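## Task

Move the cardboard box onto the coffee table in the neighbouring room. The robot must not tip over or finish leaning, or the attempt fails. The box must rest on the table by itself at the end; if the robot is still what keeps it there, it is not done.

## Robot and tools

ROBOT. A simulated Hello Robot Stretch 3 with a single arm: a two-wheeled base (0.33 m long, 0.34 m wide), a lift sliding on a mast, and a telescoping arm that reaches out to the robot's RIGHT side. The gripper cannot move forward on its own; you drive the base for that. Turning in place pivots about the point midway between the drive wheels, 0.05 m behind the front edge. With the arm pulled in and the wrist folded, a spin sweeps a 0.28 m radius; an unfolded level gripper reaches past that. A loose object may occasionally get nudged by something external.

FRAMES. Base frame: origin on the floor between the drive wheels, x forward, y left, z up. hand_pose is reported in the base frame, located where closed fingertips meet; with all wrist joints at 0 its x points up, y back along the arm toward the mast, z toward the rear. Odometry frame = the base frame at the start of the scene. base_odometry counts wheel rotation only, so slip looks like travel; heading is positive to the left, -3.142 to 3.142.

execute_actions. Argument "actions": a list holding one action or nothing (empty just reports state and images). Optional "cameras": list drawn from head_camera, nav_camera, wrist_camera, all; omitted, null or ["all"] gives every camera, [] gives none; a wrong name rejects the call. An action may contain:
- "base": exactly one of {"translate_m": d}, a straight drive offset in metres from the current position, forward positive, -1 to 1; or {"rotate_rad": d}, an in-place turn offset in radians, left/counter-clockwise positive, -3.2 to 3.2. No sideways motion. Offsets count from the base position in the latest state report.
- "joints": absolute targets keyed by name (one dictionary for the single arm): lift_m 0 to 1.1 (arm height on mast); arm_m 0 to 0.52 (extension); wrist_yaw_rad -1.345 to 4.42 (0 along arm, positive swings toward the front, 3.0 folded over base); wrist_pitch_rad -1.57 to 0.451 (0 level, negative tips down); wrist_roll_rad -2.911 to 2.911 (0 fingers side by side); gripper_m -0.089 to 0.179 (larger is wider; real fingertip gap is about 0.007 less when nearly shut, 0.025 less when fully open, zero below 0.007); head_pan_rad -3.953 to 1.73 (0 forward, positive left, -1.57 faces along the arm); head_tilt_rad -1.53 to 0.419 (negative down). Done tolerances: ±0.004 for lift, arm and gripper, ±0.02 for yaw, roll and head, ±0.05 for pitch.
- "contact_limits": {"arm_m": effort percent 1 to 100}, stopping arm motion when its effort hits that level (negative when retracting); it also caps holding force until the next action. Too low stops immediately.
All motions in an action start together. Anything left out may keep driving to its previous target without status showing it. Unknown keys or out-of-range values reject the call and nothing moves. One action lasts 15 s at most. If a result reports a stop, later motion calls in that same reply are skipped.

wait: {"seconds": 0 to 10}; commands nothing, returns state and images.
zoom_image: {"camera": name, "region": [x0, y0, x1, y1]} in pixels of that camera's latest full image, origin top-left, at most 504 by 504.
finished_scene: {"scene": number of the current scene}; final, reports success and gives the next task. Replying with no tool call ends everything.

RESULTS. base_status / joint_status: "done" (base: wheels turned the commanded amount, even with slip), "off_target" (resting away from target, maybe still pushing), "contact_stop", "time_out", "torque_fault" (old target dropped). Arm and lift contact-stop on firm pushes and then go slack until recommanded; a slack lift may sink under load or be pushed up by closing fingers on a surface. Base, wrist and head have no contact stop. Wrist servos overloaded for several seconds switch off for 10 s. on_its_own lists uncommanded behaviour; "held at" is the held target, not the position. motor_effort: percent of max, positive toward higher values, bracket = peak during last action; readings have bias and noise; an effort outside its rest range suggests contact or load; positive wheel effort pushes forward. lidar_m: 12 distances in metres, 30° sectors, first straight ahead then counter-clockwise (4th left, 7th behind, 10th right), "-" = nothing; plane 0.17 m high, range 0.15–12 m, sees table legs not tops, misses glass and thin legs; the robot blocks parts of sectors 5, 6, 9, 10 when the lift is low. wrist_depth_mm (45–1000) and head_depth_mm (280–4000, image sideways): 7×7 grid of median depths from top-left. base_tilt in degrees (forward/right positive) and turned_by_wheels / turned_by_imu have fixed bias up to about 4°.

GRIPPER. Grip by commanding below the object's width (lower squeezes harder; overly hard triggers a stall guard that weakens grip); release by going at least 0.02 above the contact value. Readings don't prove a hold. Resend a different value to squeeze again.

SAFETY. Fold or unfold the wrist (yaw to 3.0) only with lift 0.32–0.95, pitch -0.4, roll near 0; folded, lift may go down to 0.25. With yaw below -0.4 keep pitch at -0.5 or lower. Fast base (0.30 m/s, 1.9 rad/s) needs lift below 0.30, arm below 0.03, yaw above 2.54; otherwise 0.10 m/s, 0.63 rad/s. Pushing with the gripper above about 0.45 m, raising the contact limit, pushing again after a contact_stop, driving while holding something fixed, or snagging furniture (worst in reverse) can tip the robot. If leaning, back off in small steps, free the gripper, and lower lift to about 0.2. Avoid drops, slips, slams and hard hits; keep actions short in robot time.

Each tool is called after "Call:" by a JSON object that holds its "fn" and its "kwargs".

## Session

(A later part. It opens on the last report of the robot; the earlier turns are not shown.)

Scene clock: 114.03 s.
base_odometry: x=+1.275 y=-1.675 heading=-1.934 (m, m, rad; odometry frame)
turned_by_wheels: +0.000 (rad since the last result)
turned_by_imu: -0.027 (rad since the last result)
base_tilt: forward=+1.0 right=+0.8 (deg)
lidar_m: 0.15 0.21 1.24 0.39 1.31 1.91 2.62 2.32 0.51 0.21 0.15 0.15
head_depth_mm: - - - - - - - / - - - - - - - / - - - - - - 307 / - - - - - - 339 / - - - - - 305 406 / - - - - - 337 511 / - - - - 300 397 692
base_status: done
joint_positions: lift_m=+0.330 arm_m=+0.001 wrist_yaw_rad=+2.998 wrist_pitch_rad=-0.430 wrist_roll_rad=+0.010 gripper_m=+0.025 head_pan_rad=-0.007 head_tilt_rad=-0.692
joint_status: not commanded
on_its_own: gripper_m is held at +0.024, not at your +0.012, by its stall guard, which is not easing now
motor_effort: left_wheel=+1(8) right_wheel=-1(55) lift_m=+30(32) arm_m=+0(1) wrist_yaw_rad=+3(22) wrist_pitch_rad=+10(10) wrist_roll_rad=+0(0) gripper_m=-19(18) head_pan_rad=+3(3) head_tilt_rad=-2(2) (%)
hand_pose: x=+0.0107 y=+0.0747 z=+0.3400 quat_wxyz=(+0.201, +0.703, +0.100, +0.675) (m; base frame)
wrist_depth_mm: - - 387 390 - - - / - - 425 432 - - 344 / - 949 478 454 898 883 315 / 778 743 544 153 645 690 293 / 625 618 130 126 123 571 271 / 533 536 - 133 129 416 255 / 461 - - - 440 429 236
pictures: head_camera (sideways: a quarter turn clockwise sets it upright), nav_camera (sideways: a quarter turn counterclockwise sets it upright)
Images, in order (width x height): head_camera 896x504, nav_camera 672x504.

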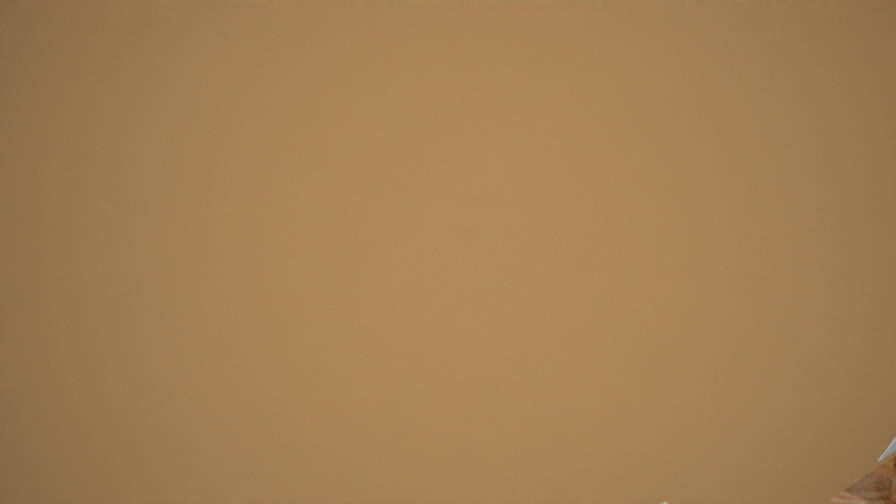

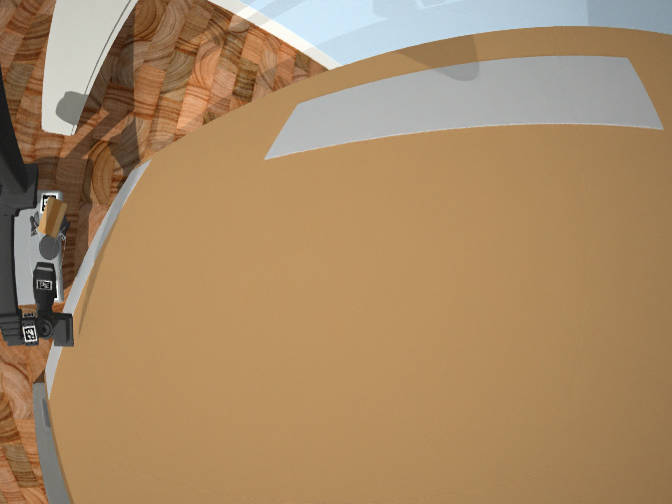

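Call:
{"fn": "execute_actions", "kwargs": {"actions": [{"base":{"rotate_rad":0.12}}], "cameras": []}}

Call:
{"fn": "execute_actions", "kwargs": {"actions": [{"base":{"translate_m":0.3},"joints":{"head_pan_rad":0.4,"head_tilt_rad":-0.5}}], "cameras": ["head_camera","nav_camera"]}}

Scene clock: 116.27 s.
base_odometry: x=+1.275 y=-1.675 heading=-1.814 (m, m, rad; odometry frame)
turned_by_wheels: +0.120 (rad since the last result)
turned_by_imu: +0.112 (rad since the last result)
base_tilt: forward=+0.8 right=+0.9 (deg)
lidar_m: 0.18 0.27 0.39 0.39 1.37 2.22 2.32 2.92 0.43 0.20 0.16 0.16
head_depth_mm: - - - - - - - / - - - - - - 303 / - - - - - 294 345 / - - - - - 314 425 / - - - - 301 377 553 / - - - - 338 475 791 / - - - 312 411 639 1172
base_status: done
joint_positions: lift_m=+0.330 arm_m=+0.001 wrist_yaw_rad=+2.998 wrist_pitch_rad=-0.429 wrist_roll_rad=+0.010 gripper_m=+0.025 head_pan_rad=-0.007 head_tilt_rad=-0.693
joint_status: not commanded
on_its_own: gripper_m is held at +0.024, not at your +0.012, by its stall guard, which is not easing now
motor_effort: left_wheel=-2(8) right_wheel=+2(24) lift_m=+29(29) arm_m=+1(2) wrist_yaw_rad=+2(28) wrist_pitch_rad=+10(9) wrist_roll_rad=+0(0) gripper_m=-19(19) head_pan_rad=+2(3) head_tilt_rad=-1(1) (%)
hand_pose: x=+0.0107 y=+0.0749 z=+0.3401 quat_wxyz=(+0.201, +0.703, +0.100, +0.675) (m; base frame)
wrist_depth_mm: - - - 387 - - - / - - - 423 - - - / - 953 910 464 918 888 901 / 743 762 760 153 674 709 661 / 635 618 130 126 123 593 395 / 538 533 - 133 129 504 349 / 461 - - - 444 447 317
pictures: none
No camera images: the call's "cameras" was empty. Leave "cameras" out to get every camera's image.

Scene clock: 120.27 s.
base_odometry: x=+1.203 y=-1.966 heading=-1.814 (m, m, rad; odometry frame)
turned_by_wheels: +0.000 (rad since the last result)
turned_by_imu: -0.020 (rad since the last result)
base_tilt: forward=+0.9 right=+0.9 (deg)
lidar_m: 0.30 1.43 1.18 0.64 0.49 2.06 2.61 0.67 0.27 0.21 0.20 0.21
head_depth_mm: 1570 1696 1839 2019 1921 1539 1229 / 1662 1780 1956 2177 1929 1534 1289 / 1760 1899 2119 2286 1890 1514 1281 / 1817 1975 2181 2360 1912 1538 1275 / 1634 1768 1927 2139 1898 1532 1273 / 1439 1537 1669 1811 1833 1525 1275 / 1291 1369 1475 1578 1706 1531 1263
base_status: done
joint_positions: lift_m=+0.330 arm_m=+0.001 wrist_yaw_rad=+2.999 wrist_pitch_rad=-0.428 wrist_roll_rad=+0.010 gripper_m=+0.025 head_pan_rad=+0.393 head_tilt_rad=-0.507
joint_status: all done
on_its_own: gripper_m is held at +0.024, not at your +0.012, by its stall guard, which is not easing now
motor_effort: left_wheel=+0(14) right_wheel=+2(28) lift_m=+28(29) arm_m=+2(1) wrist_yaw_rad=+1(17) wrist_pitch_rad=+9(10) wrist_roll_rad=+0(0) gripper_m=-19(20) head_pan_rad=+3(21) head_tilt_rad=+2(14) (%)
hand_pose: x=+0.0105 y=+0.0751 z=+0.3404 quat_wxyz=(+0.200, +0.703, +0.100, +0.675) (m; base frame)
wrist_depth_mm: 355 - 830 - - - - / 398 385 851 - - - - / 889 438 860 884 884 895 869 / 772 483 773 152 665 705 703 / 631 563 131 126 123 589 575 / 538 530 - 133 128 509 498 / 461 - - - 449 448 441
pictures: head_camera (sideways: a quarter turn clockwise sets it upright), nav_camera (sideways: a quarter turn counterclockwise sets it upright)
Images, in order (width x height): head_camera 896x504, nav_camera 672x504.

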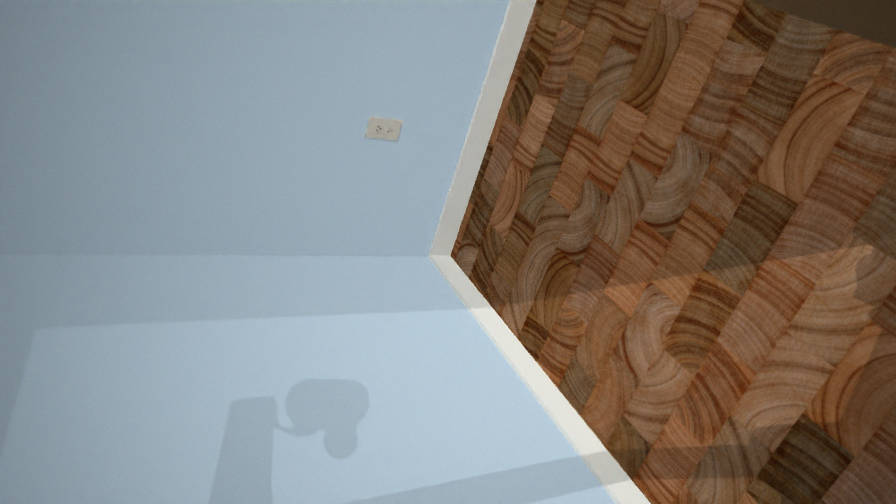

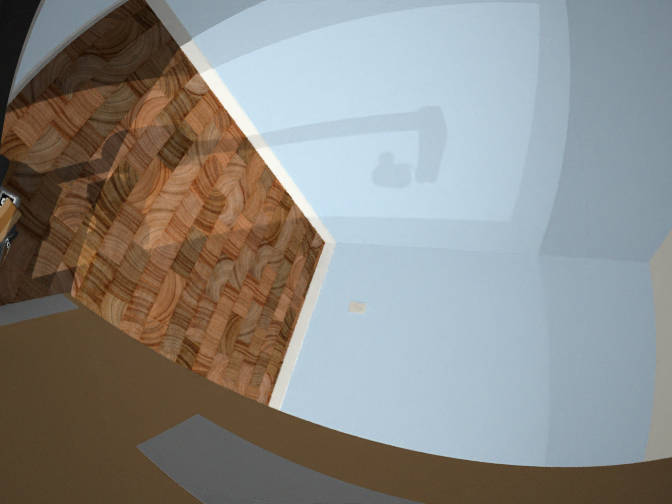

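Call:
{"fn": "execute_actions", "kwargs": {"actions": [{"base":{"translate_m":0.6},"joints":{"head_pan_rad":-1.0,"head_tilt_rad":-0.5}}], "cameras": ["head_camera","nav_camera"]}}

Scene clock: 128.10 s.
base_odometry: x=+1.058 y=-2.548 heading=-1.814 (m, m, rad; odometry frame)
turned_by_wheels: +0.000 (rad since the last result)
turned_by_imu: +0.001 (rad since the last result)
base_tilt: forward=+0.9 right=+0.9 (deg)
lidar_m: 1.26 1.30 1.07 1.07 1.05 0.88 3.21 0.24 0.25 2.09 1.54 1.26
head_depth_mm: 2259 2550 2843 2420 1911 1541 1280 / 1964 2199 2525 2530 1912 1537 1279 / 1749 1937 2174 2351 1901 1524 1277 / 1570 1714 1896 2111 1921 1531 1284 / 1414 1549 1710 1876 1911 1537 1275 / 1295 1396 1521 1667 1794 1532 1271 / 1206 1287 1384 1497 1644 1526 1285
base_status: done
joint_positions: lift_m=+0.330 arm_m=+0.001 wrist_yaw_rad=+3.001 wrist_pitch_rad=-0.427 wrist_roll_rad=+0.010 gripper_m=+0.025 head_pan_rad=-0.993 head_tilt_rad=-0.505
joint_status: all done
on_its_own: gripper_m is held at +0.024, not at your +0.012, by its stall guard, which is not easing now
motor_effort: left_wheel=-2(6) right_wheel=+0(12) lift_m=+28(28) arm_m=+2(2) wrist_yaw_rad=-2(5) wrist_pitch_rad=+9(10) wrist_roll_rad=+0(0) gripper_m=-20(19) head_pan_rad=-2(33) head_tilt_rad=+3(4) (%)
hand_pose: x=+0.0100 y=+0.0752 z=+0.3406 quat_wxyz=(+0.199, +0.703, +0.100, +0.675) (m; base frame)
wrist_depth_mm: 952 - - - - 943 939 / 949 - - - - - - / 852 943 938 947 908 907 879 / 767 741 792 153 658 691 701 / 636 620 131 125 123 594 584 / 535 526 - 133 129 510 499 / 465 - - - 445 453 436
pictures: head_camera (sideways: a quarter turn clockwise sets it upright), nav_camera (sideways: a quarter turn counterclockwise sets it upright)
Images, in order (width x height): head_camera 896x504, nav_camera 672x504.

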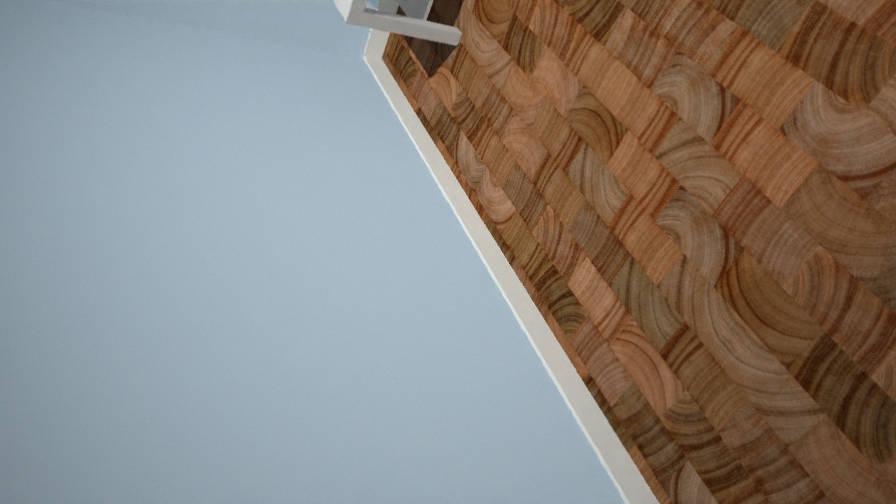

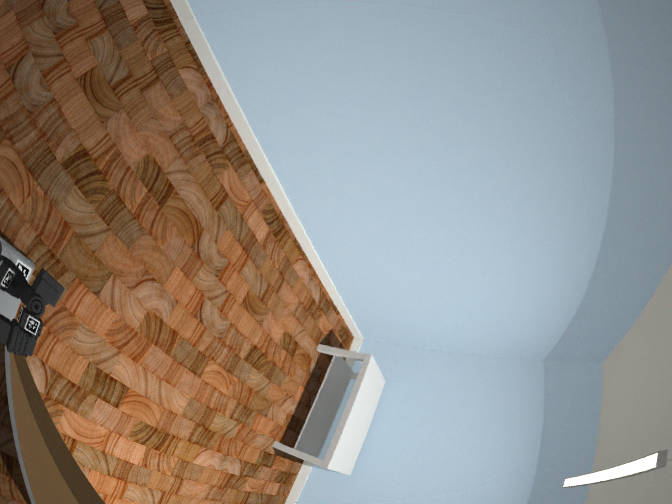

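Call:
{"fn": "execute_actions", "kwargs": {"actions": [{"base":{"translate_m":0.35},"joints":{"lift_m":0.28}}], "cameras": []}}

Call:
{"fn": "execute_actions", "kwargs": {"actions": [{"base":{"rotate_rad":-1.65},"joints":{"head_pan_rad":0,"head_tilt_rad":-0.5}}]}}

Scene clock: 132.33 s.
base_odometry: x=+0.974 y=-2.888 heading=-1.814 (m, m, rad; odometry frame)
turned_by_wheels: +0.000 (rad since the last result)
turned_by_imu: +0.001 (rad since the last result)
base_tilt: forward=+1.0 right=+0.9 (deg)
lidar_m: 0.91 1.01 1.01 1.00 1.11 1.20 1.39 1.40 2.11 2.17 1.12 0.92
head_depth_mm: 1626 1862 2214 2431 1923 1534 1279 / 1414 1594 1808 2161 1934 1519 1279 / 1258 1393 1561 1792 1851 1529 1284 / 1125 1234 1363 1532 1725 1539 1280 / 1016 1115 1221 1346 1525 1519 1273 / 934 1013 1101 1200 1313 1450 1286 / 862 922 998 1077 1183 1302 1278
base_status: done
joint_positions: lift_m=+0.280 arm_m=+0.001 wrist_yaw_rad=+3.001 wrist_pitch_rad=-0.427 wrist_roll_rad=+0.010 gripper_m=+0.025 head_pan_rad=-0.993 head_tilt_rad=-0.505
joint_status: all done
on_its_own: gripper_m is held at +0.024, not at your +0.012, by its stall guard, which is not easing now
motor_effort: left_wheel=+0(8) right_wheel=+1(5) lift_m=+26(25) arm_m=+2(2) wrist_yaw_rad=-2(2) wrist_pitch_rad=+9(9) wrist_roll_rad=+0(0) gripper_m=-18(18) head_pan_rad=-2(2) head_tilt_rad=+2(2) (%)
hand_pose: x=+0.0100 y=+0.0752 z=+0.2906 quat_wxyz=(+0.199, +0.703, +0.100, +0.675) (m; base frame)
wrist_depth_mm: - - 927 942 923 896 903 / - - - - - 925 961 / 857 854 829 796 822 789 776 / 687 681 697 152 590 630 626 / 572 558 131 126 123 522 528 / 482 486 - 133 128 459 450 / 427 - - - 392 394 386
pictures: none
No camera images: the call's "cameras" was empty. Leave "cameras" out to get every camera's image.

Scene clock: 134.80 s.
base_odometry: x=+0.974 y=-2.888 heading=+2.819 (m, m, rad; odometry frame)
turned_by_wheels: -1.650 (rad since the last result)
turned_by_imu: -1.658 (rad since the last result)
base_tilt: forward=+0.9 right=+0.9 (deg)
lidar_m: 2.17 1.18 0.93 0.91 0.98 1.02 1.00 1.08 1.21 1.21 1.40 1.91
head_depth_mm: 2317 2548 2781 2568 1926 1532 1284 / 2318 2539 2640 2426 1936 1550 1282 / 2363 2559 2674 2470 1899 1532 1275 / 2370 2536 2775 2498 1905 1539 1288 / 2399 2622 2786 2465 1900 1531 1276 / 2417 2616 2866 2507 1910 1524 1281 / 2136 2196 2222 2272 1901 1532 1275
base_status: done
joint_positions: lift_m=+0.280 arm_m=+0.001 wrist_yaw_rad=+3.001 wrist_pitch_rad=-0.427 wrist_roll_rad=+0.010 gripper_m=+0.025 head_pan_rad=-0.007 head_tilt_rad=-0.505
joint_status: all done
on_its_own: gripper_m is held at +0.024, not at your +0.012, by its stall guard, which is not easing now
motor_effort: left_wheel=+2(11) right_wheel=-2(5) lift_m=+26(26) arm_m=+1(1) wrist_yaw_rad=-1(2) wrist_pitch_rad=+9(9) wrist_roll_rad=+0(0) gripper_m=-18(20) head_pan_rad=+3(33) head_tilt_rad=+3(3) (%)
hand_pose: x=+0.0100 y=+0.0752 z=+0.2906 quat_wxyz=(+0.199, +0.703, +0.100, +0.675) (m; base frame)
wrist_depth_mm: 834 - 833 853 862 872 848 / 902 899 930 916 931 961 901 / 881 858 821 828 801 810 767 / 679 652 687 153 598 636 614 / 557 554 130 126 123 526 531 / 467 492 - 133 129 451 447 / 428 - - - 403 398 392
pictures: head_camera (sideways: a quarter turn clockwise sets it upright), nav_camera (sideways: a quarter turn counterclockwise sets it upright), wrist_camera
Images, in order (width x height): head_camera 896x504, nav_camera 672x504, wrist_camera 644x364.

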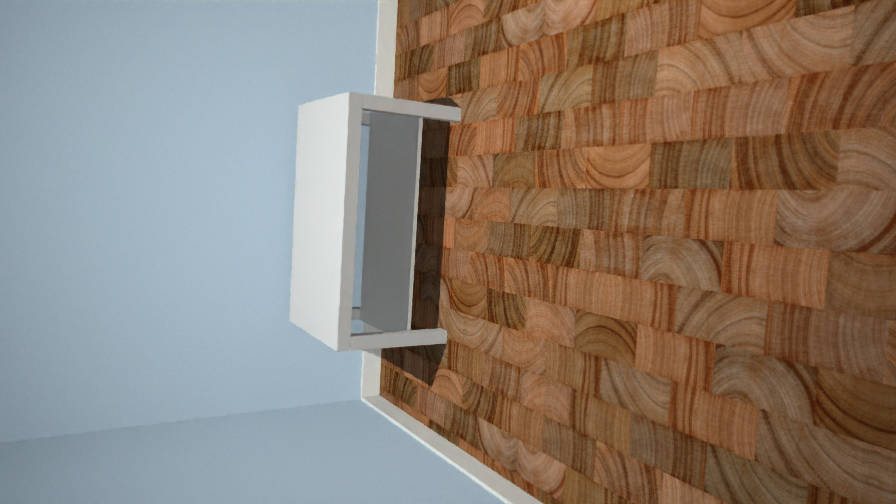

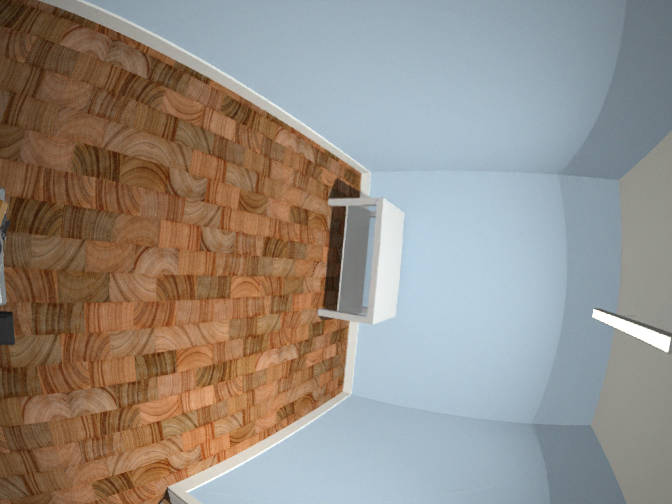

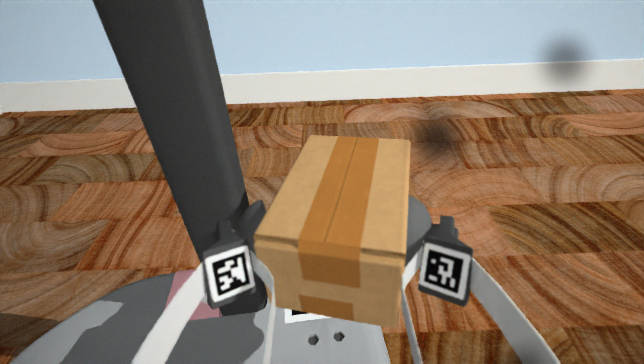

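Call:
{"fn": "execute_actions", "kwargs": {"actions": [{"base":{"translate_m":1.0}}], "cameras": []}}

Call:
{"fn": "execute_actions", "kwargs": {"actions": [{"base":{"translate_m":0.6}}], "cameras": []}}

Call:
{"fn": "execute_actions", "kwargs": {"actions": [{"base":{"rotate_rad":1.57},"joints":{"head_pan_rad":-1.57,"head_tilt_rad":-0.8,"lift_m":0.75}}], "cameras": []}}

Call:
{"fn": "execute_actions", "kwargs": {"actions": [{"joints":{"wrist_yaw_rad":0}}]}}

Scene clock: 141.07 s.
base_odometry: x=+0.026 y=-2.571 heading=+2.819 (m, m, rad; odometry frame)
turned_by_wheels: +0.000 (rad since the last result)
turned_by_imu: +0.001 (rad since the last result)
base_tilt: forward=+0.9 right=+0.9 (deg)
lidar_m: 1.23 1.05 0.83 0.81 0.87 1.29 2.00 1.75 1.31 1.30 1.40 1.23
head_depth_mm: 1461 1594 1745 1670 1483 1533 1279 / 1481 1614 1783 1674 1626 1532 1283 / 1476 1617 1790 1659 1698 1531 1291 / 1491 1626 1804 1668 1749 1534 1277 / 1514 1660 1834 1653 1734 1537 1277 / 1526 1670 1844 1994 1712 1538 1268 / 1533 1673 1846 2014 1868 1526 1273
base_status: done
joint_positions: lift_m=+0.280 arm_m=+0.001 wrist_yaw_rad=+3.001 wrist_pitch_rad=-0.427 wrist_roll_rad=+0.010 gripper_m=+0.025 head_pan_rad=-0.007 head_tilt_rad=-0.505
joint_status: not commanded
on_its_own: gripper_m is held at +0.024, not at your +0.012, by its stall guard, which is not easing now
motor_effort: left_wheel=+3(12) right_wheel=-2(4) lift_m=+26(26) arm_m=+0(1) wrist_yaw_rad=-2(1) wrist_pitch_rad=+9(9) wrist_roll_rad=+0(0) gripper_m=-18(20) head_pan_rad=+3(3) head_tilt_rad=+2(2) (%)
hand_pose: x=+0.0100 y=+0.0752 z=+0.2906 quat_wxyz=(+0.199, +0.703, +0.100, +0.675) (m; base frame)
wrist_depth_mm: 773 - 765 760 770 770 775 / 841 827 821 834 831 839 850 / 877 864 814 839 788 815 785 / 689 675 683 152 582 616 617 / 561 558 131 125 123 524 514 / 477 494 - 133 128 457 443 / 425 - - - 404 399 393
pictures: none
No camera images: the call's "cameras" was empty. Leave "cameras" out to get every camera's image.

Scene clock: 144.70 s.
base_odometry: x=-0.544 y=-2.381 heading=+2.819 (m, m, rad; odometry frame)
turned_by_wheels: +0.000 (rad since the last result)
turned_by_imu: +0.000 (rad since the last result)
base_tilt: forward=+0.9 right=+0.9 (deg)
lidar_m: 1.12 0.66 0.76 0.75 0.81 1.20 2.60 1.76 1.39 1.37 0.74 0.75
head_depth_mm: 945 1034 1139 1270 1246 1000 1058 / 952 1041 1163 1289 1255 1001 1078 / 960 1054 1165 1301 1242 997 1085 / 971 1067 1172 1317 1252 1002 1109 / 979 1070 1195 1326 1244 999 1133 / 984 1084 1205 1351 1287 997 1154 / 1000 1095 1218 1361 1554 1457 1092
base_status: done
joint_positions: lift_m=+0.280 arm_m=+0.001 wrist_yaw_rad=+3.001 wrist_pitch_rad=-0.427 wrist_roll_rad=+0.010 gripper_m=+0.025 head_pan_rad=-0.007 head_tilt_rad=-0.505
joint_status: not commanded
on_its_own: gripper_m is held at +0.024, not at your +0.012, by its stall guard, which is not easing now
motor_effort: left_wheel=+3(10) right_wheel=-1(5) lift_m=+26(26) arm_m=+2(1) wrist_yaw_rad=-2(2) wrist_pitch_rad=+9(9) wrist_roll_rad=+0(0) gripper_m=-20(19) head_pan_rad=+3(3) head_tilt_rad=+2(2) (%)
hand_pose: x=+0.0100 y=+0.0752 z=+0.2906 quat_wxyz=(+0.199, +0.703, +0.100, +0.675) (m; base frame)
wrist_depth_mm: 691 - 709 707 720 712 720 / 764 766 763 763 784 798 797 / 817 815 820 836 786 800 765 / 674 677 695 152 593 624 626 / 563 558 130 126 123 528 527 / 477 489 - 133 128 459 451 / 427 - - - 403 392 389
pictures: none
No camera images: the call's "cameras" was empty. Leave "cameras" out to get every camera's image.

Scene clock: 149.80 s.
base_odometry: x=-0.544 y=-2.381 heading=-1.894 (m, m, rad; odometry frame)
turned_by_wheels: +1.570 (rad since the last result)
turned_by_imu: +1.583 (rad since the last result)
base_tilt: forward=+0.9 right=+1.0 (deg)
lidar_m: 0.75 0.81 1.19 2.59 1.84 1.39 1.37 0.74 0.76 1.12 0.66 0.76
head_depth_mm: 994 1140 1292 1140 1011 1321 - / 1010 1149 1305 1141 1014 1344 1106 / 1018 1165 1307 1137 1036 1343 - / 1025 1181 1322 1134 1030 1337 - / 1037 1190 1334 1137 1256 1332 1129 / 1050 1207 1389 1133 1108 1282 1134 / 1064 1226 1443 1682 1449 1286 1132
base_status: done
joint_positions: lift_m=+0.750 arm_m=+0.001 wrist_yaw_rad=+3.001 wrist_pitch_rad=-0.427 wrist_roll_rad=+0.010 gripper_m=+0.025 head_pan_rad=-1.563 head_tilt_rad=-0.790
joint_status: all done
on_its_own: gripper_m is held at +0.024, not at your +0.012, by its stall guard, which is not easing now
motor_effort: left_wheel=-2(8) right_wheel=+2(6) lift_m=+32(34) arm_m=+1(1) wrist_yaw_rad=-1(2) wrist_pitch_rad=+9(9) wrist_roll_rad=+0(0) gripper_m=-20(19) head_pan_rad=-2(35) head_tilt_rad=-3(19) (%)
hand_pose: x=+0.0100 y=+0.0752 z=+0.7604 quat_wxyz=(+0.199, +0.703, +0.100, +0.675) (m; base frame)
wrist_depth_mm: - - - - - - 825 / - - - - - - 828 / - - - - - - 861 / - - - 153 - - 852 / - - 130 126 123 - 861 / - - - 132 128 967 847 / 865 872 861 828 846 831 805
pictures: none
No camera images: the call's "cameras" was empty. Leave "cameras" out to get every camera's image.

Scene clock: 152.30 s.
base_odometry: x=-0.544 y=-2.381 heading=-1.894 (m, m, rad; odometry frame)
turned_by_wheels: +0.000 (rad since the last result)
turned_by_imu: +0.000 (rad since the last result)
base_tilt: forward=+1.0 right=+0.9 (deg)
lidar_m: 0.75 0.81 1.19 2.59 1.82 1.39 1.37 0.74 0.75 1.12 0.66 0.76
head_depth_mm: 999 1138 1297 1138 1010 1312 - / 1006 1148 1306 1141 1009 1342 - / 1017 1160 1307 1140 993 1345 - / 1021 1174 1327 1145 602 - 1140 / 1035 1195 1337 1131 1255 1286 1141 / 1048 1209 1389 1138 1111 1287 1129 / 1056 1227 1456 1676 1459 1292 1138
base_status: not commanded
joint_positions: lift_m=+0.750 arm_m=+0.001 wrist_yaw_rad=+0.002 wrist_pitch_rad=-0.427 wrist_roll_rad=+0.010 gripper_m=+0.025 head_pan_rad=-1.563 head_tilt_rad=-0.790
joint_status: all done
on_its_own: gripper_m is held at +0.024, not at your +0.012, by its stall guard, which is not easing now
motor_effort: left_wheel=-1(2) right_wheel=+2(2) lift_m=+32(32) arm_m=+2(1) wrist_yaw_rad=-3(3) wrist_pitch_rad=+9(10) wrist_roll_rad=+0(0) gripper_m=-19(18) head_pan_rad=-2(2) head_tilt_rad=-3(2) (%)
hand_pose: x=-0.0210 y=-0.3690 z=+0.7604 quat_wxyz=(+0.688, +0.150, -0.694, -0.150) (m; base frame)
wrist_depth_mm: 757 884 830 798 782 779 782 / 728 956 921 922 889 857 818 / 761 - - 850 849 821 885 / 754 - 680 153 638 680 661 / 777 968 559 126 123 554 547 / 768 950 706 133 129 491 468 / 764 881 798 807 719 709 643
pictures: head_camera (sideways: a quarter turn clockwise sets it upright), nav_camera (sideways: a quarter turn counterclockwise sets it upright), wrist_camera
Images, in order (width x height): head_camera 896x504, nav_camera 672x504, wrist_camera 644x364.

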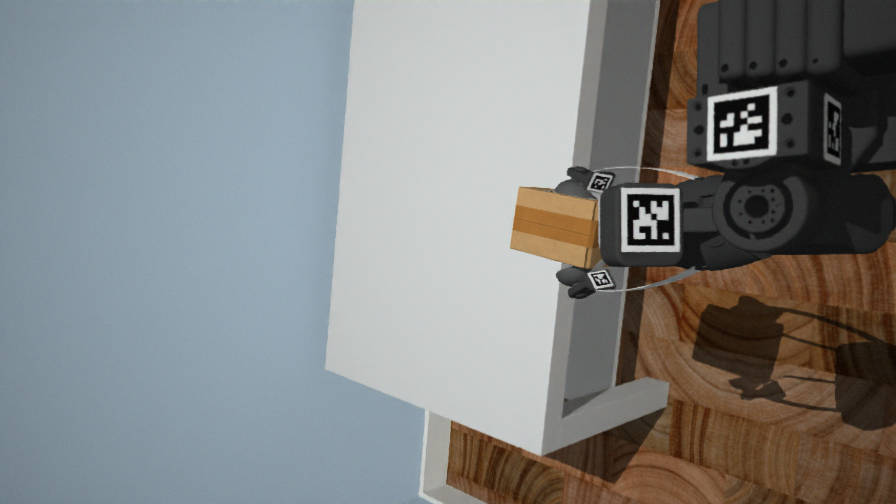

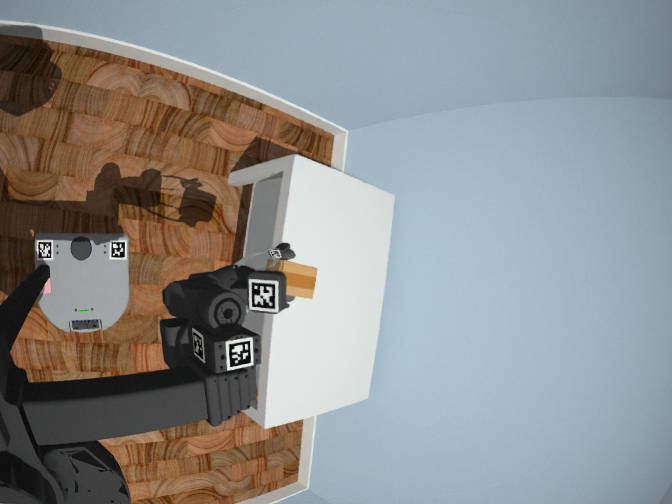

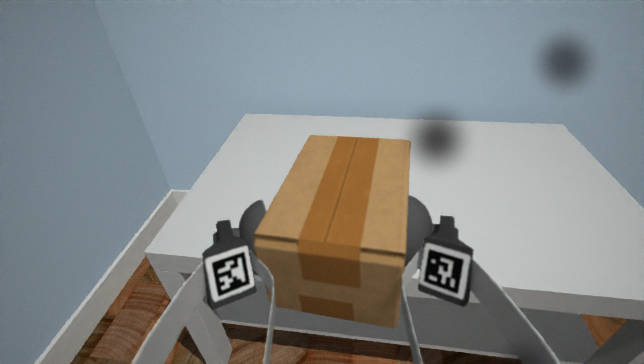

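Call:
{"fn": "execute_actions", "kwargs": {"actions": [{"joints":{"arm_m":0.42,"lift_m":0.66}}], "cameras": ["wrist_camera","head_camera"]}}

Scene clock: 157.80 s.
base_odometry: x=-0.544 y=-2.381 heading=-1.894 (m, m, rad; odometry frame)
turned_by_wheels: +0.000 (rad since the last result)
turned_by_imu: +0.001 (rad since the last result)
base_tilt: forward=+0.9 right=+0.9 (deg)
lidar_m: 0.75 0.81 1.20 2.59 1.82 1.38 1.37 0.74 0.76 1.12 0.66 0.76
head_depth_mm: 995 1132 1292 1142 1007 1270 1175 / 1006 1150 1303 1164 - - 1138 / 1009 1156 1297 1082 1028 1296 1143 / 1030 1180 1337 1105 1028 1289 1142 / 1040 1195 1340 1143 1262 1288 1145 / 1048 1205 1394 1137 1111 1287 1137 / 1058 1219 1444 1658 1458 1293 1138
base_status: not commanded
joint_positions: lift_m=+0.660 arm_m=+0.420 wrist_yaw_rad=+0.001 wrist_pitch_rad=-0.427 wrist_roll_rad=+0.010 gripper_m=+0.025 head_pan_rad=-1.563 head_tilt_rad=-0.790
joint_status: all done
on_its_own: gripper_m is held at +0.024, not at your +0.012, by its stall guard, which is not easing now
motor_effort: left_wheel=-2(2) right_wheel=+2(3) lift_m=+26(26) arm_m=+3(2) wrist_yaw_rad=-1(3) wrist_pitch_rad=+10(9) wrist_roll_rad=+0(0) gripper_m=-19(19) head_pan_rad=-2(2) head_tilt_rad=-3(2) (%)
hand_pose: x=-0.0214 y=-0.7879 z=+0.6707 quat_wxyz=(+0.688, +0.150, -0.694, -0.151) (m; base frame)
wrist_depth_mm: 500 486 468 456 435 426 418 / 553 537 508 495 488 464 450 / 626 601 572 535 534 514 487 / 687 672 545 153 493 559 535 / 731 484 432 126 122 435 428 / 715 385 366 133 129 378 371 / 515 340 337 330 331 331 321
pictures: head_camera (sideways: a quarter turn clockwise sets it upright), wrist_camera
Images, in order (width x height): head_camera 896x504, wrist_camera 644x364.

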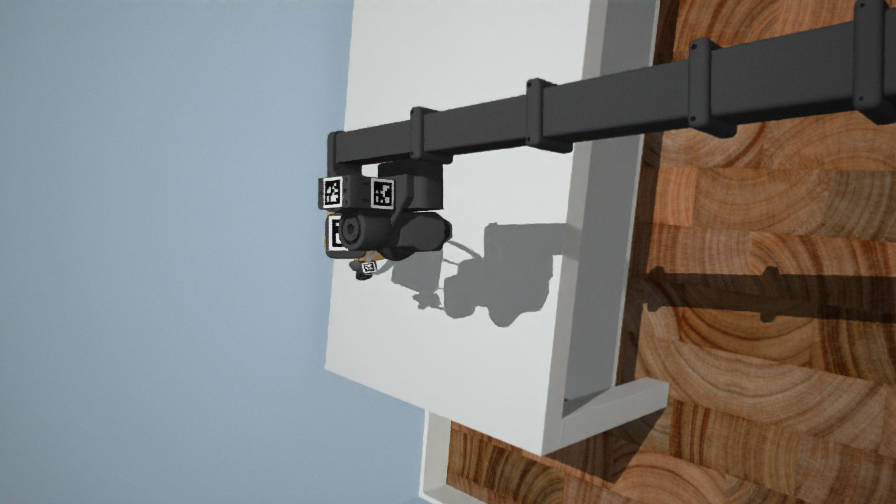

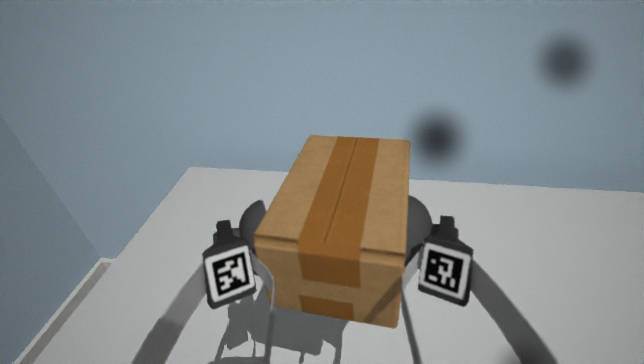

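Call:
{"fn": "execute_actions", "kwargs": {"actions": [{"joints":{"arm_m":0.34,"lift_m":0.49}}], "cameras": ["wrist_camera"]}}

Scene clock: 160.83 s.
base_odometry: x=-0.544 y=-2.381 heading=-1.894 (m, m, rad; odometry frame)
turned_by_wheels: +0.000 (rad since the last result)
turned_by_imu: +0.001 (rad since the last result)
base_tilt: forward=+0.9 right=+0.9 (deg)
lidar_m: 0.75 0.80 1.20 2.59 1.82 1.39 1.36 0.73 0.76 1.12 0.66 0.77
head_depth_mm: 992 1142 1289 1141 1015 1276 1143 / 1007 1150 1309 1144 1009 1283 1160 / 1017 1162 1308 1173 1259 1297 1133 / 1023 1179 1310 1168 1258 1288 1136 / 1036 1198 1338 1145 1257 1289 1146 / 1046 1216 1393 1134 1106 1283 1139 / 1062 1219 1446 1676 1451 1290 1129
base_status: not commanded
joint_positions: lift_m=+0.490 arm_m=+0.340 wrist_yaw_rad=+0.001 wrist_pitch_rad=-0.427 wrist_roll_rad=+0.010 gripper_m=+0.025 head_pan_rad=-1.563 head_tilt_rad=-0.790
joint_status: all done
on_its_own: gripper_m is held at +0.024, not at your +0.012, by its stall guard, which is not easing now
motor_effort: left_wheel=-3(2) right_wheel=+2(2) lift_m=+26(25) arm_m=-1(1) wrist_yaw_rad=-1(1) wrist_pitch_rad=+9(9) wrist_roll_rad=+0(0) gripper_m=-20(18) head_pan_rad=-2(2) head_tilt_rad=-2(2) (%)
hand_pose: x=-0.0214 y=-0.7084 z=+0.5007 quat_wxyz=(+0.688, +0.150, -0.694, -0.151) (m; base frame)
wrist_depth_mm: 566 559 536 528 504 500 481 / 651 601 479 463 454 445 437 / 666 353 342 335 332 328 319 / 280 277 275 152 246 260 259 / 231 229 219 126 123 217 216 / 195 194 181 133 128 187 184 / 171 170 167 166 164 164 162
pictures: wrist_camera
Images, in order (width x height): wrist_camera 644x364.

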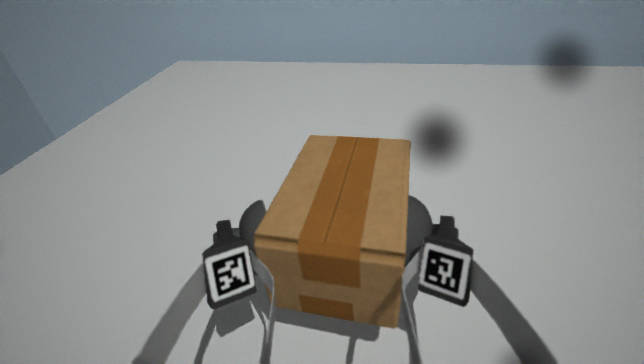

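Need ~0.022 more.

Call:
{"fn": "execute_actions", "kwargs": {"actions": [{"joints":{"lift_m":0.468}}], "cameras": []}}

Call:
{"fn": "execute_actions", "kwargs": {"actions": [{"joints":{"gripper_m":0.14}}], "cameras": []}}

Call:
{"fn": "execute_actions", "kwargs": {"actions": [{"joints":{"lift_m":0.6}}], "cameras": []}}

Call:
{"fn": "execute_actions", "kwargs": {"actions": [{"joints":{"arm_m":0.0}}], "cameras": ["wrist_camera","head_camera"]}}

Scene clock: 162.43 s.
base_odometry: x=-0.544 y=-2.381 heading=-1.894 (m, m, rad; odometry frame)
turned_by_wheels: +0.000 (rad since the last result)
turned_by_imu: +0.000 (rad since the last result)
base_tilt: forward=+0.9 right=+0.9 (deg)
lidar_m: 0.75 0.81 1.19 2.59 1.82 1.38 1.37 0.74 0.76 1.12 0.66 0.77
head_depth_mm: 997 1137 1298 1146 1014 1272 1146 / 1004 1155 1314 1132 1010 1289 1153 / 1017 1172 1314 1159 - 1272 1134 / 1025 1175 1320 1169 1252 1292 1136 / 1032 1195 1322 1130 1255 1284 1135 / 1045 1207 1386 1137 1118 1282 1140 / 1056 1218 1446 1663 1450 1277 1136
base_status: not commanded
joint_positions: lift_m=+0.468 arm_m=+0.340 wrist_yaw_rad=+0.001 wrist_pitch_rad=-0.426 wrist_roll_rad=+0.010 gripper_m=+0.025 head_pan_rad=-1.563 head_tilt_rad=-0.790
joint_status: all done
on_its_own: gripper_m is held at +0.024, not at your +0.012, by its stall guard, which is not easing now
motor_effort: left_wheel=-2(2) right_wheel=+2(2) lift_m=+25(26) arm_m=+0(1) wrist_yaw_rad=-1(1) wrist_pitch_rad=+9(9) wrist_roll_rad=+0(0) gripper_m=-19(19) head_pan_rad=-2(2) head_tilt_rad=-3(2) (%)
hand_pose: x=-0.0214 y=-0.7085 z=+0.4790 quat_wxyz=(+0.688, +0.149, -0.694, -0.150) (m; base frame)
wrist_depth_mm: 585 570 544 524 520 492 477 / 632 423 414 404 390 387 376 / 314 306 302 297 292 285 282 / 244 243 240 153 214 229 227 / 202 201 192 126 123 191 187 / 173 171 158 133 129 162 161 / 148 148 146 144 143 143 141
pictures: none
No camera images: the call's "cameras" was empty. Leave "cameras" out to get every camera's image.

Scene clock: 164.07 s.
base_odometry: x=-0.544 y=-2.381 heading=-1.894 (m, m, rad; odometry frame)
turned_by_wheels: +0.000 (rad since the last result)
turned_by_imu: +0.000 (rad since the last result)
base_tilt: forward=+0.9 right=+0.9 (deg)
lidar_m: 0.75 0.81 1.20 2.59 1.82 1.38 1.37 0.74 0.75 1.12 0.66 0.76
head_depth_mm: 995 1133 1292 1138 1007 1262 1143 / 1004 1157 1311 1139 1008 1292 1148 / 1014 1169 1317 1155 - 1280 1135 / 1031 1173 1321 1163 1263 1277 1138 / 1035 1192 1333 1137 1254 1294 1136 / 1048 1205 1390 1134 1119 1283 1136 / 1061 1230 1455 1668 1453 1294 1143
base_status: not commanded
joint_positions: lift_m=+0.468 arm_m=+0.340 wrist_yaw_rad=+0.001 wrist_pitch_rad=-0.423 wrist_roll_rad=+0.010 gripper_m=+0.140 head_pan_rad=-1.563 head_tilt_rad=-0.790
joint_status: all done
motor_effort: left_wheel=-2(2) right_wheel=+2(2) lift_m=+25(25) arm_m=+0(1) wrist_yaw_rad=-1(1) wrist_pitch_rad=+8(9) wrist_roll_rad=+0(0) gripper_m=+1(82) head_pan_rad=-2(2) head_tilt_rad=-3(3) (%)
hand_pose: x=-0.0214 y=-0.7090 z=+0.4797 quat_wxyz=(+0.688, +0.148, -0.695, -0.149) (m; base frame)
wrist_depth_mm: 577 571 555 524 510 495 476 / 636 462 421 406 404 391 382 / 320 315 305 297 295 292 285 / 248 245 240 156 216 231 227 / 202 205 192 128 181 199 190 / 172 175 164 133 160 160 164 / 152 147 147 145 143 143 142
pictures: none
No camera images: the call's "cameras" was empty. Leave "cameras" out to get every camera's image.

Scene clock: 166.10 s.
base_odometry: x=-0.544 y=-2.381 heading=-1.894 (m, m, rad; odometry frame)
turned_by_wheels: +0.000 (rad since the last result)
turned_by_imu: +0.000 (rad since the last result)
base_tilt: forward=+0.8 right=+1.0 (deg)
lidar_m: 0.75 0.81 1.20 2.59 1.82 1.39 1.37 0.73 0.75 1.12 0.66 0.76
head_depth_mm: 994 1140 1293 1149 1013 1269 1140 / 1002 1150 1304 1135 1006 - - / 1018 1166 1305 1194 1232 1292 1144 / 1029 1184 1320 1187 1134 1290 1139 / 1037 1195 1325 1134 1250 1293 1137 / 1044 1214 1393 1134 1114 1291 1140 / 1057 1226 1442 1670 1461 1291 1129
base_status: not commanded
joint_positions: lift_m=+0.600 arm_m=+0.340 wrist_yaw_rad=+0.001 wrist_pitch_rad=-0.422 wrist_roll_rad=+0.010 gripper_m=+0.140 head_pan_rad=-1.563 head_tilt_rad=-0.790
joint_status: all done
motor_effort: left_wheel=-2(2) right_wheel=+3(2) lift_m=+32(32) arm_m=-1(0) wrist_yaw_rad=-1(1) wrist_pitch_rad=+8(8) wrist_roll_rad=+0(0) gripper_m=-1(1) head_pan_rad=-2(2) head_tilt_rad=-3(3) (%)
hand_pose: x=-0.0214 y=-0.7091 z=+0.6117 quat_wxyz=(+0.688, +0.148, -0.695, -0.149) (m; base frame)
wrist_depth_mm: 581 550 533 532 507 488 475 / 645 615 592 569 557 540 517 / 696 674 575 573 563 572 549 / 704 506 463 445 441 439 426 / 721 389 375 370 366 380 361 / 327 338 320 307 317 302 312 / 291 281 276 233 273 270 269
pictures: none
No camera images: the call's "cameras" was empty. Leave "cameras" out to get every camera's image.

Scene clock: 169.80 s.
base_odometry: x=-0.544 y=-2.381 heading=-1.894 (m, m, rad; odometry frame)
turned_by_wheels: +0.000 (rad since the last result)
turned_by_imu: +0.001 (rad since the last result)
base_tilt: forward=+0.9 right=+0.9 (deg)
lidar_m: 0.75 0.81 1.19 2.59 1.82 1.39 1.37 0.74 0.75 1.12 0.66 0.77
head_depth_mm: 993 1140 1299 1141 1007 1274 1161 / 1002 1155 1311 1134 1006 1285 - / 1017 1159 1316 1133 1035 1292 - / 1027 1181 1327 1137 1034 1311 1133 / 1037 1185 1338 1139 1256 1294 1139 / 1045 1213 1389 1132 1116 1292 1135 / 1061 1222 1447 1667 1449 1291 1136
base_status: not commanded
joint_positions: lift_m=+0.600 arm_m=+0.001 wrist_yaw_rad=+0.001 wrist_pitch_rad=-0.422 wrist_roll_rad=+0.010 gripper_m=+0.140 head_pan_rad=-1.563 head_tilt_rad=-0.790
joint_status: all done
motor_effort: left_wheel=-2(2) right_wheel=+2(2) lift_m=+31(32) arm_m=-2(3) wrist_yaw_rad=-1(1) wrist_pitch_rad=+8(8) wrist_roll_rad=+0(0) gripper_m=+0(2) head_pan_rad=-3(2) head_tilt_rad=-3(3) (%)
hand_pose: x=-0.0214 y=-0.3699 z=+0.6117 quat_wxyz=(+0.688, +0.148, -0.695, -0.149) (m; base frame)
wrist_depth_mm: 749 869 836 844 800 773 758 / 748 914 853 761 767 766 785 / 754 - 583 525 562 550 551 / 751 483 471 457 449 442 432 / 766 870 737 719 435 400 393 / 746 869 697 684 642 609 658 / 710 727 715 708 700 700 583
pictures: head_camera (sideways: a quarter turn clockwise sets it upright), wrist_camera
Images, in order (width x height): head_camera 896x504, wrist_camera 644x364.

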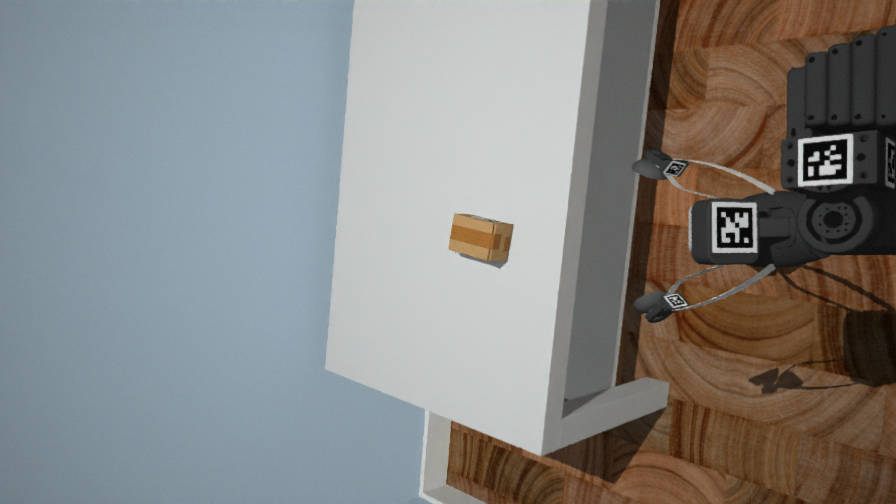

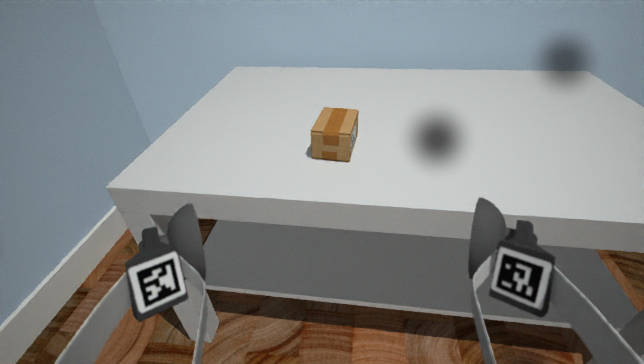

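Call:
{"fn": "finished_scene", "kwargs": {"scene": 1}}

The scene is finished: the task was done.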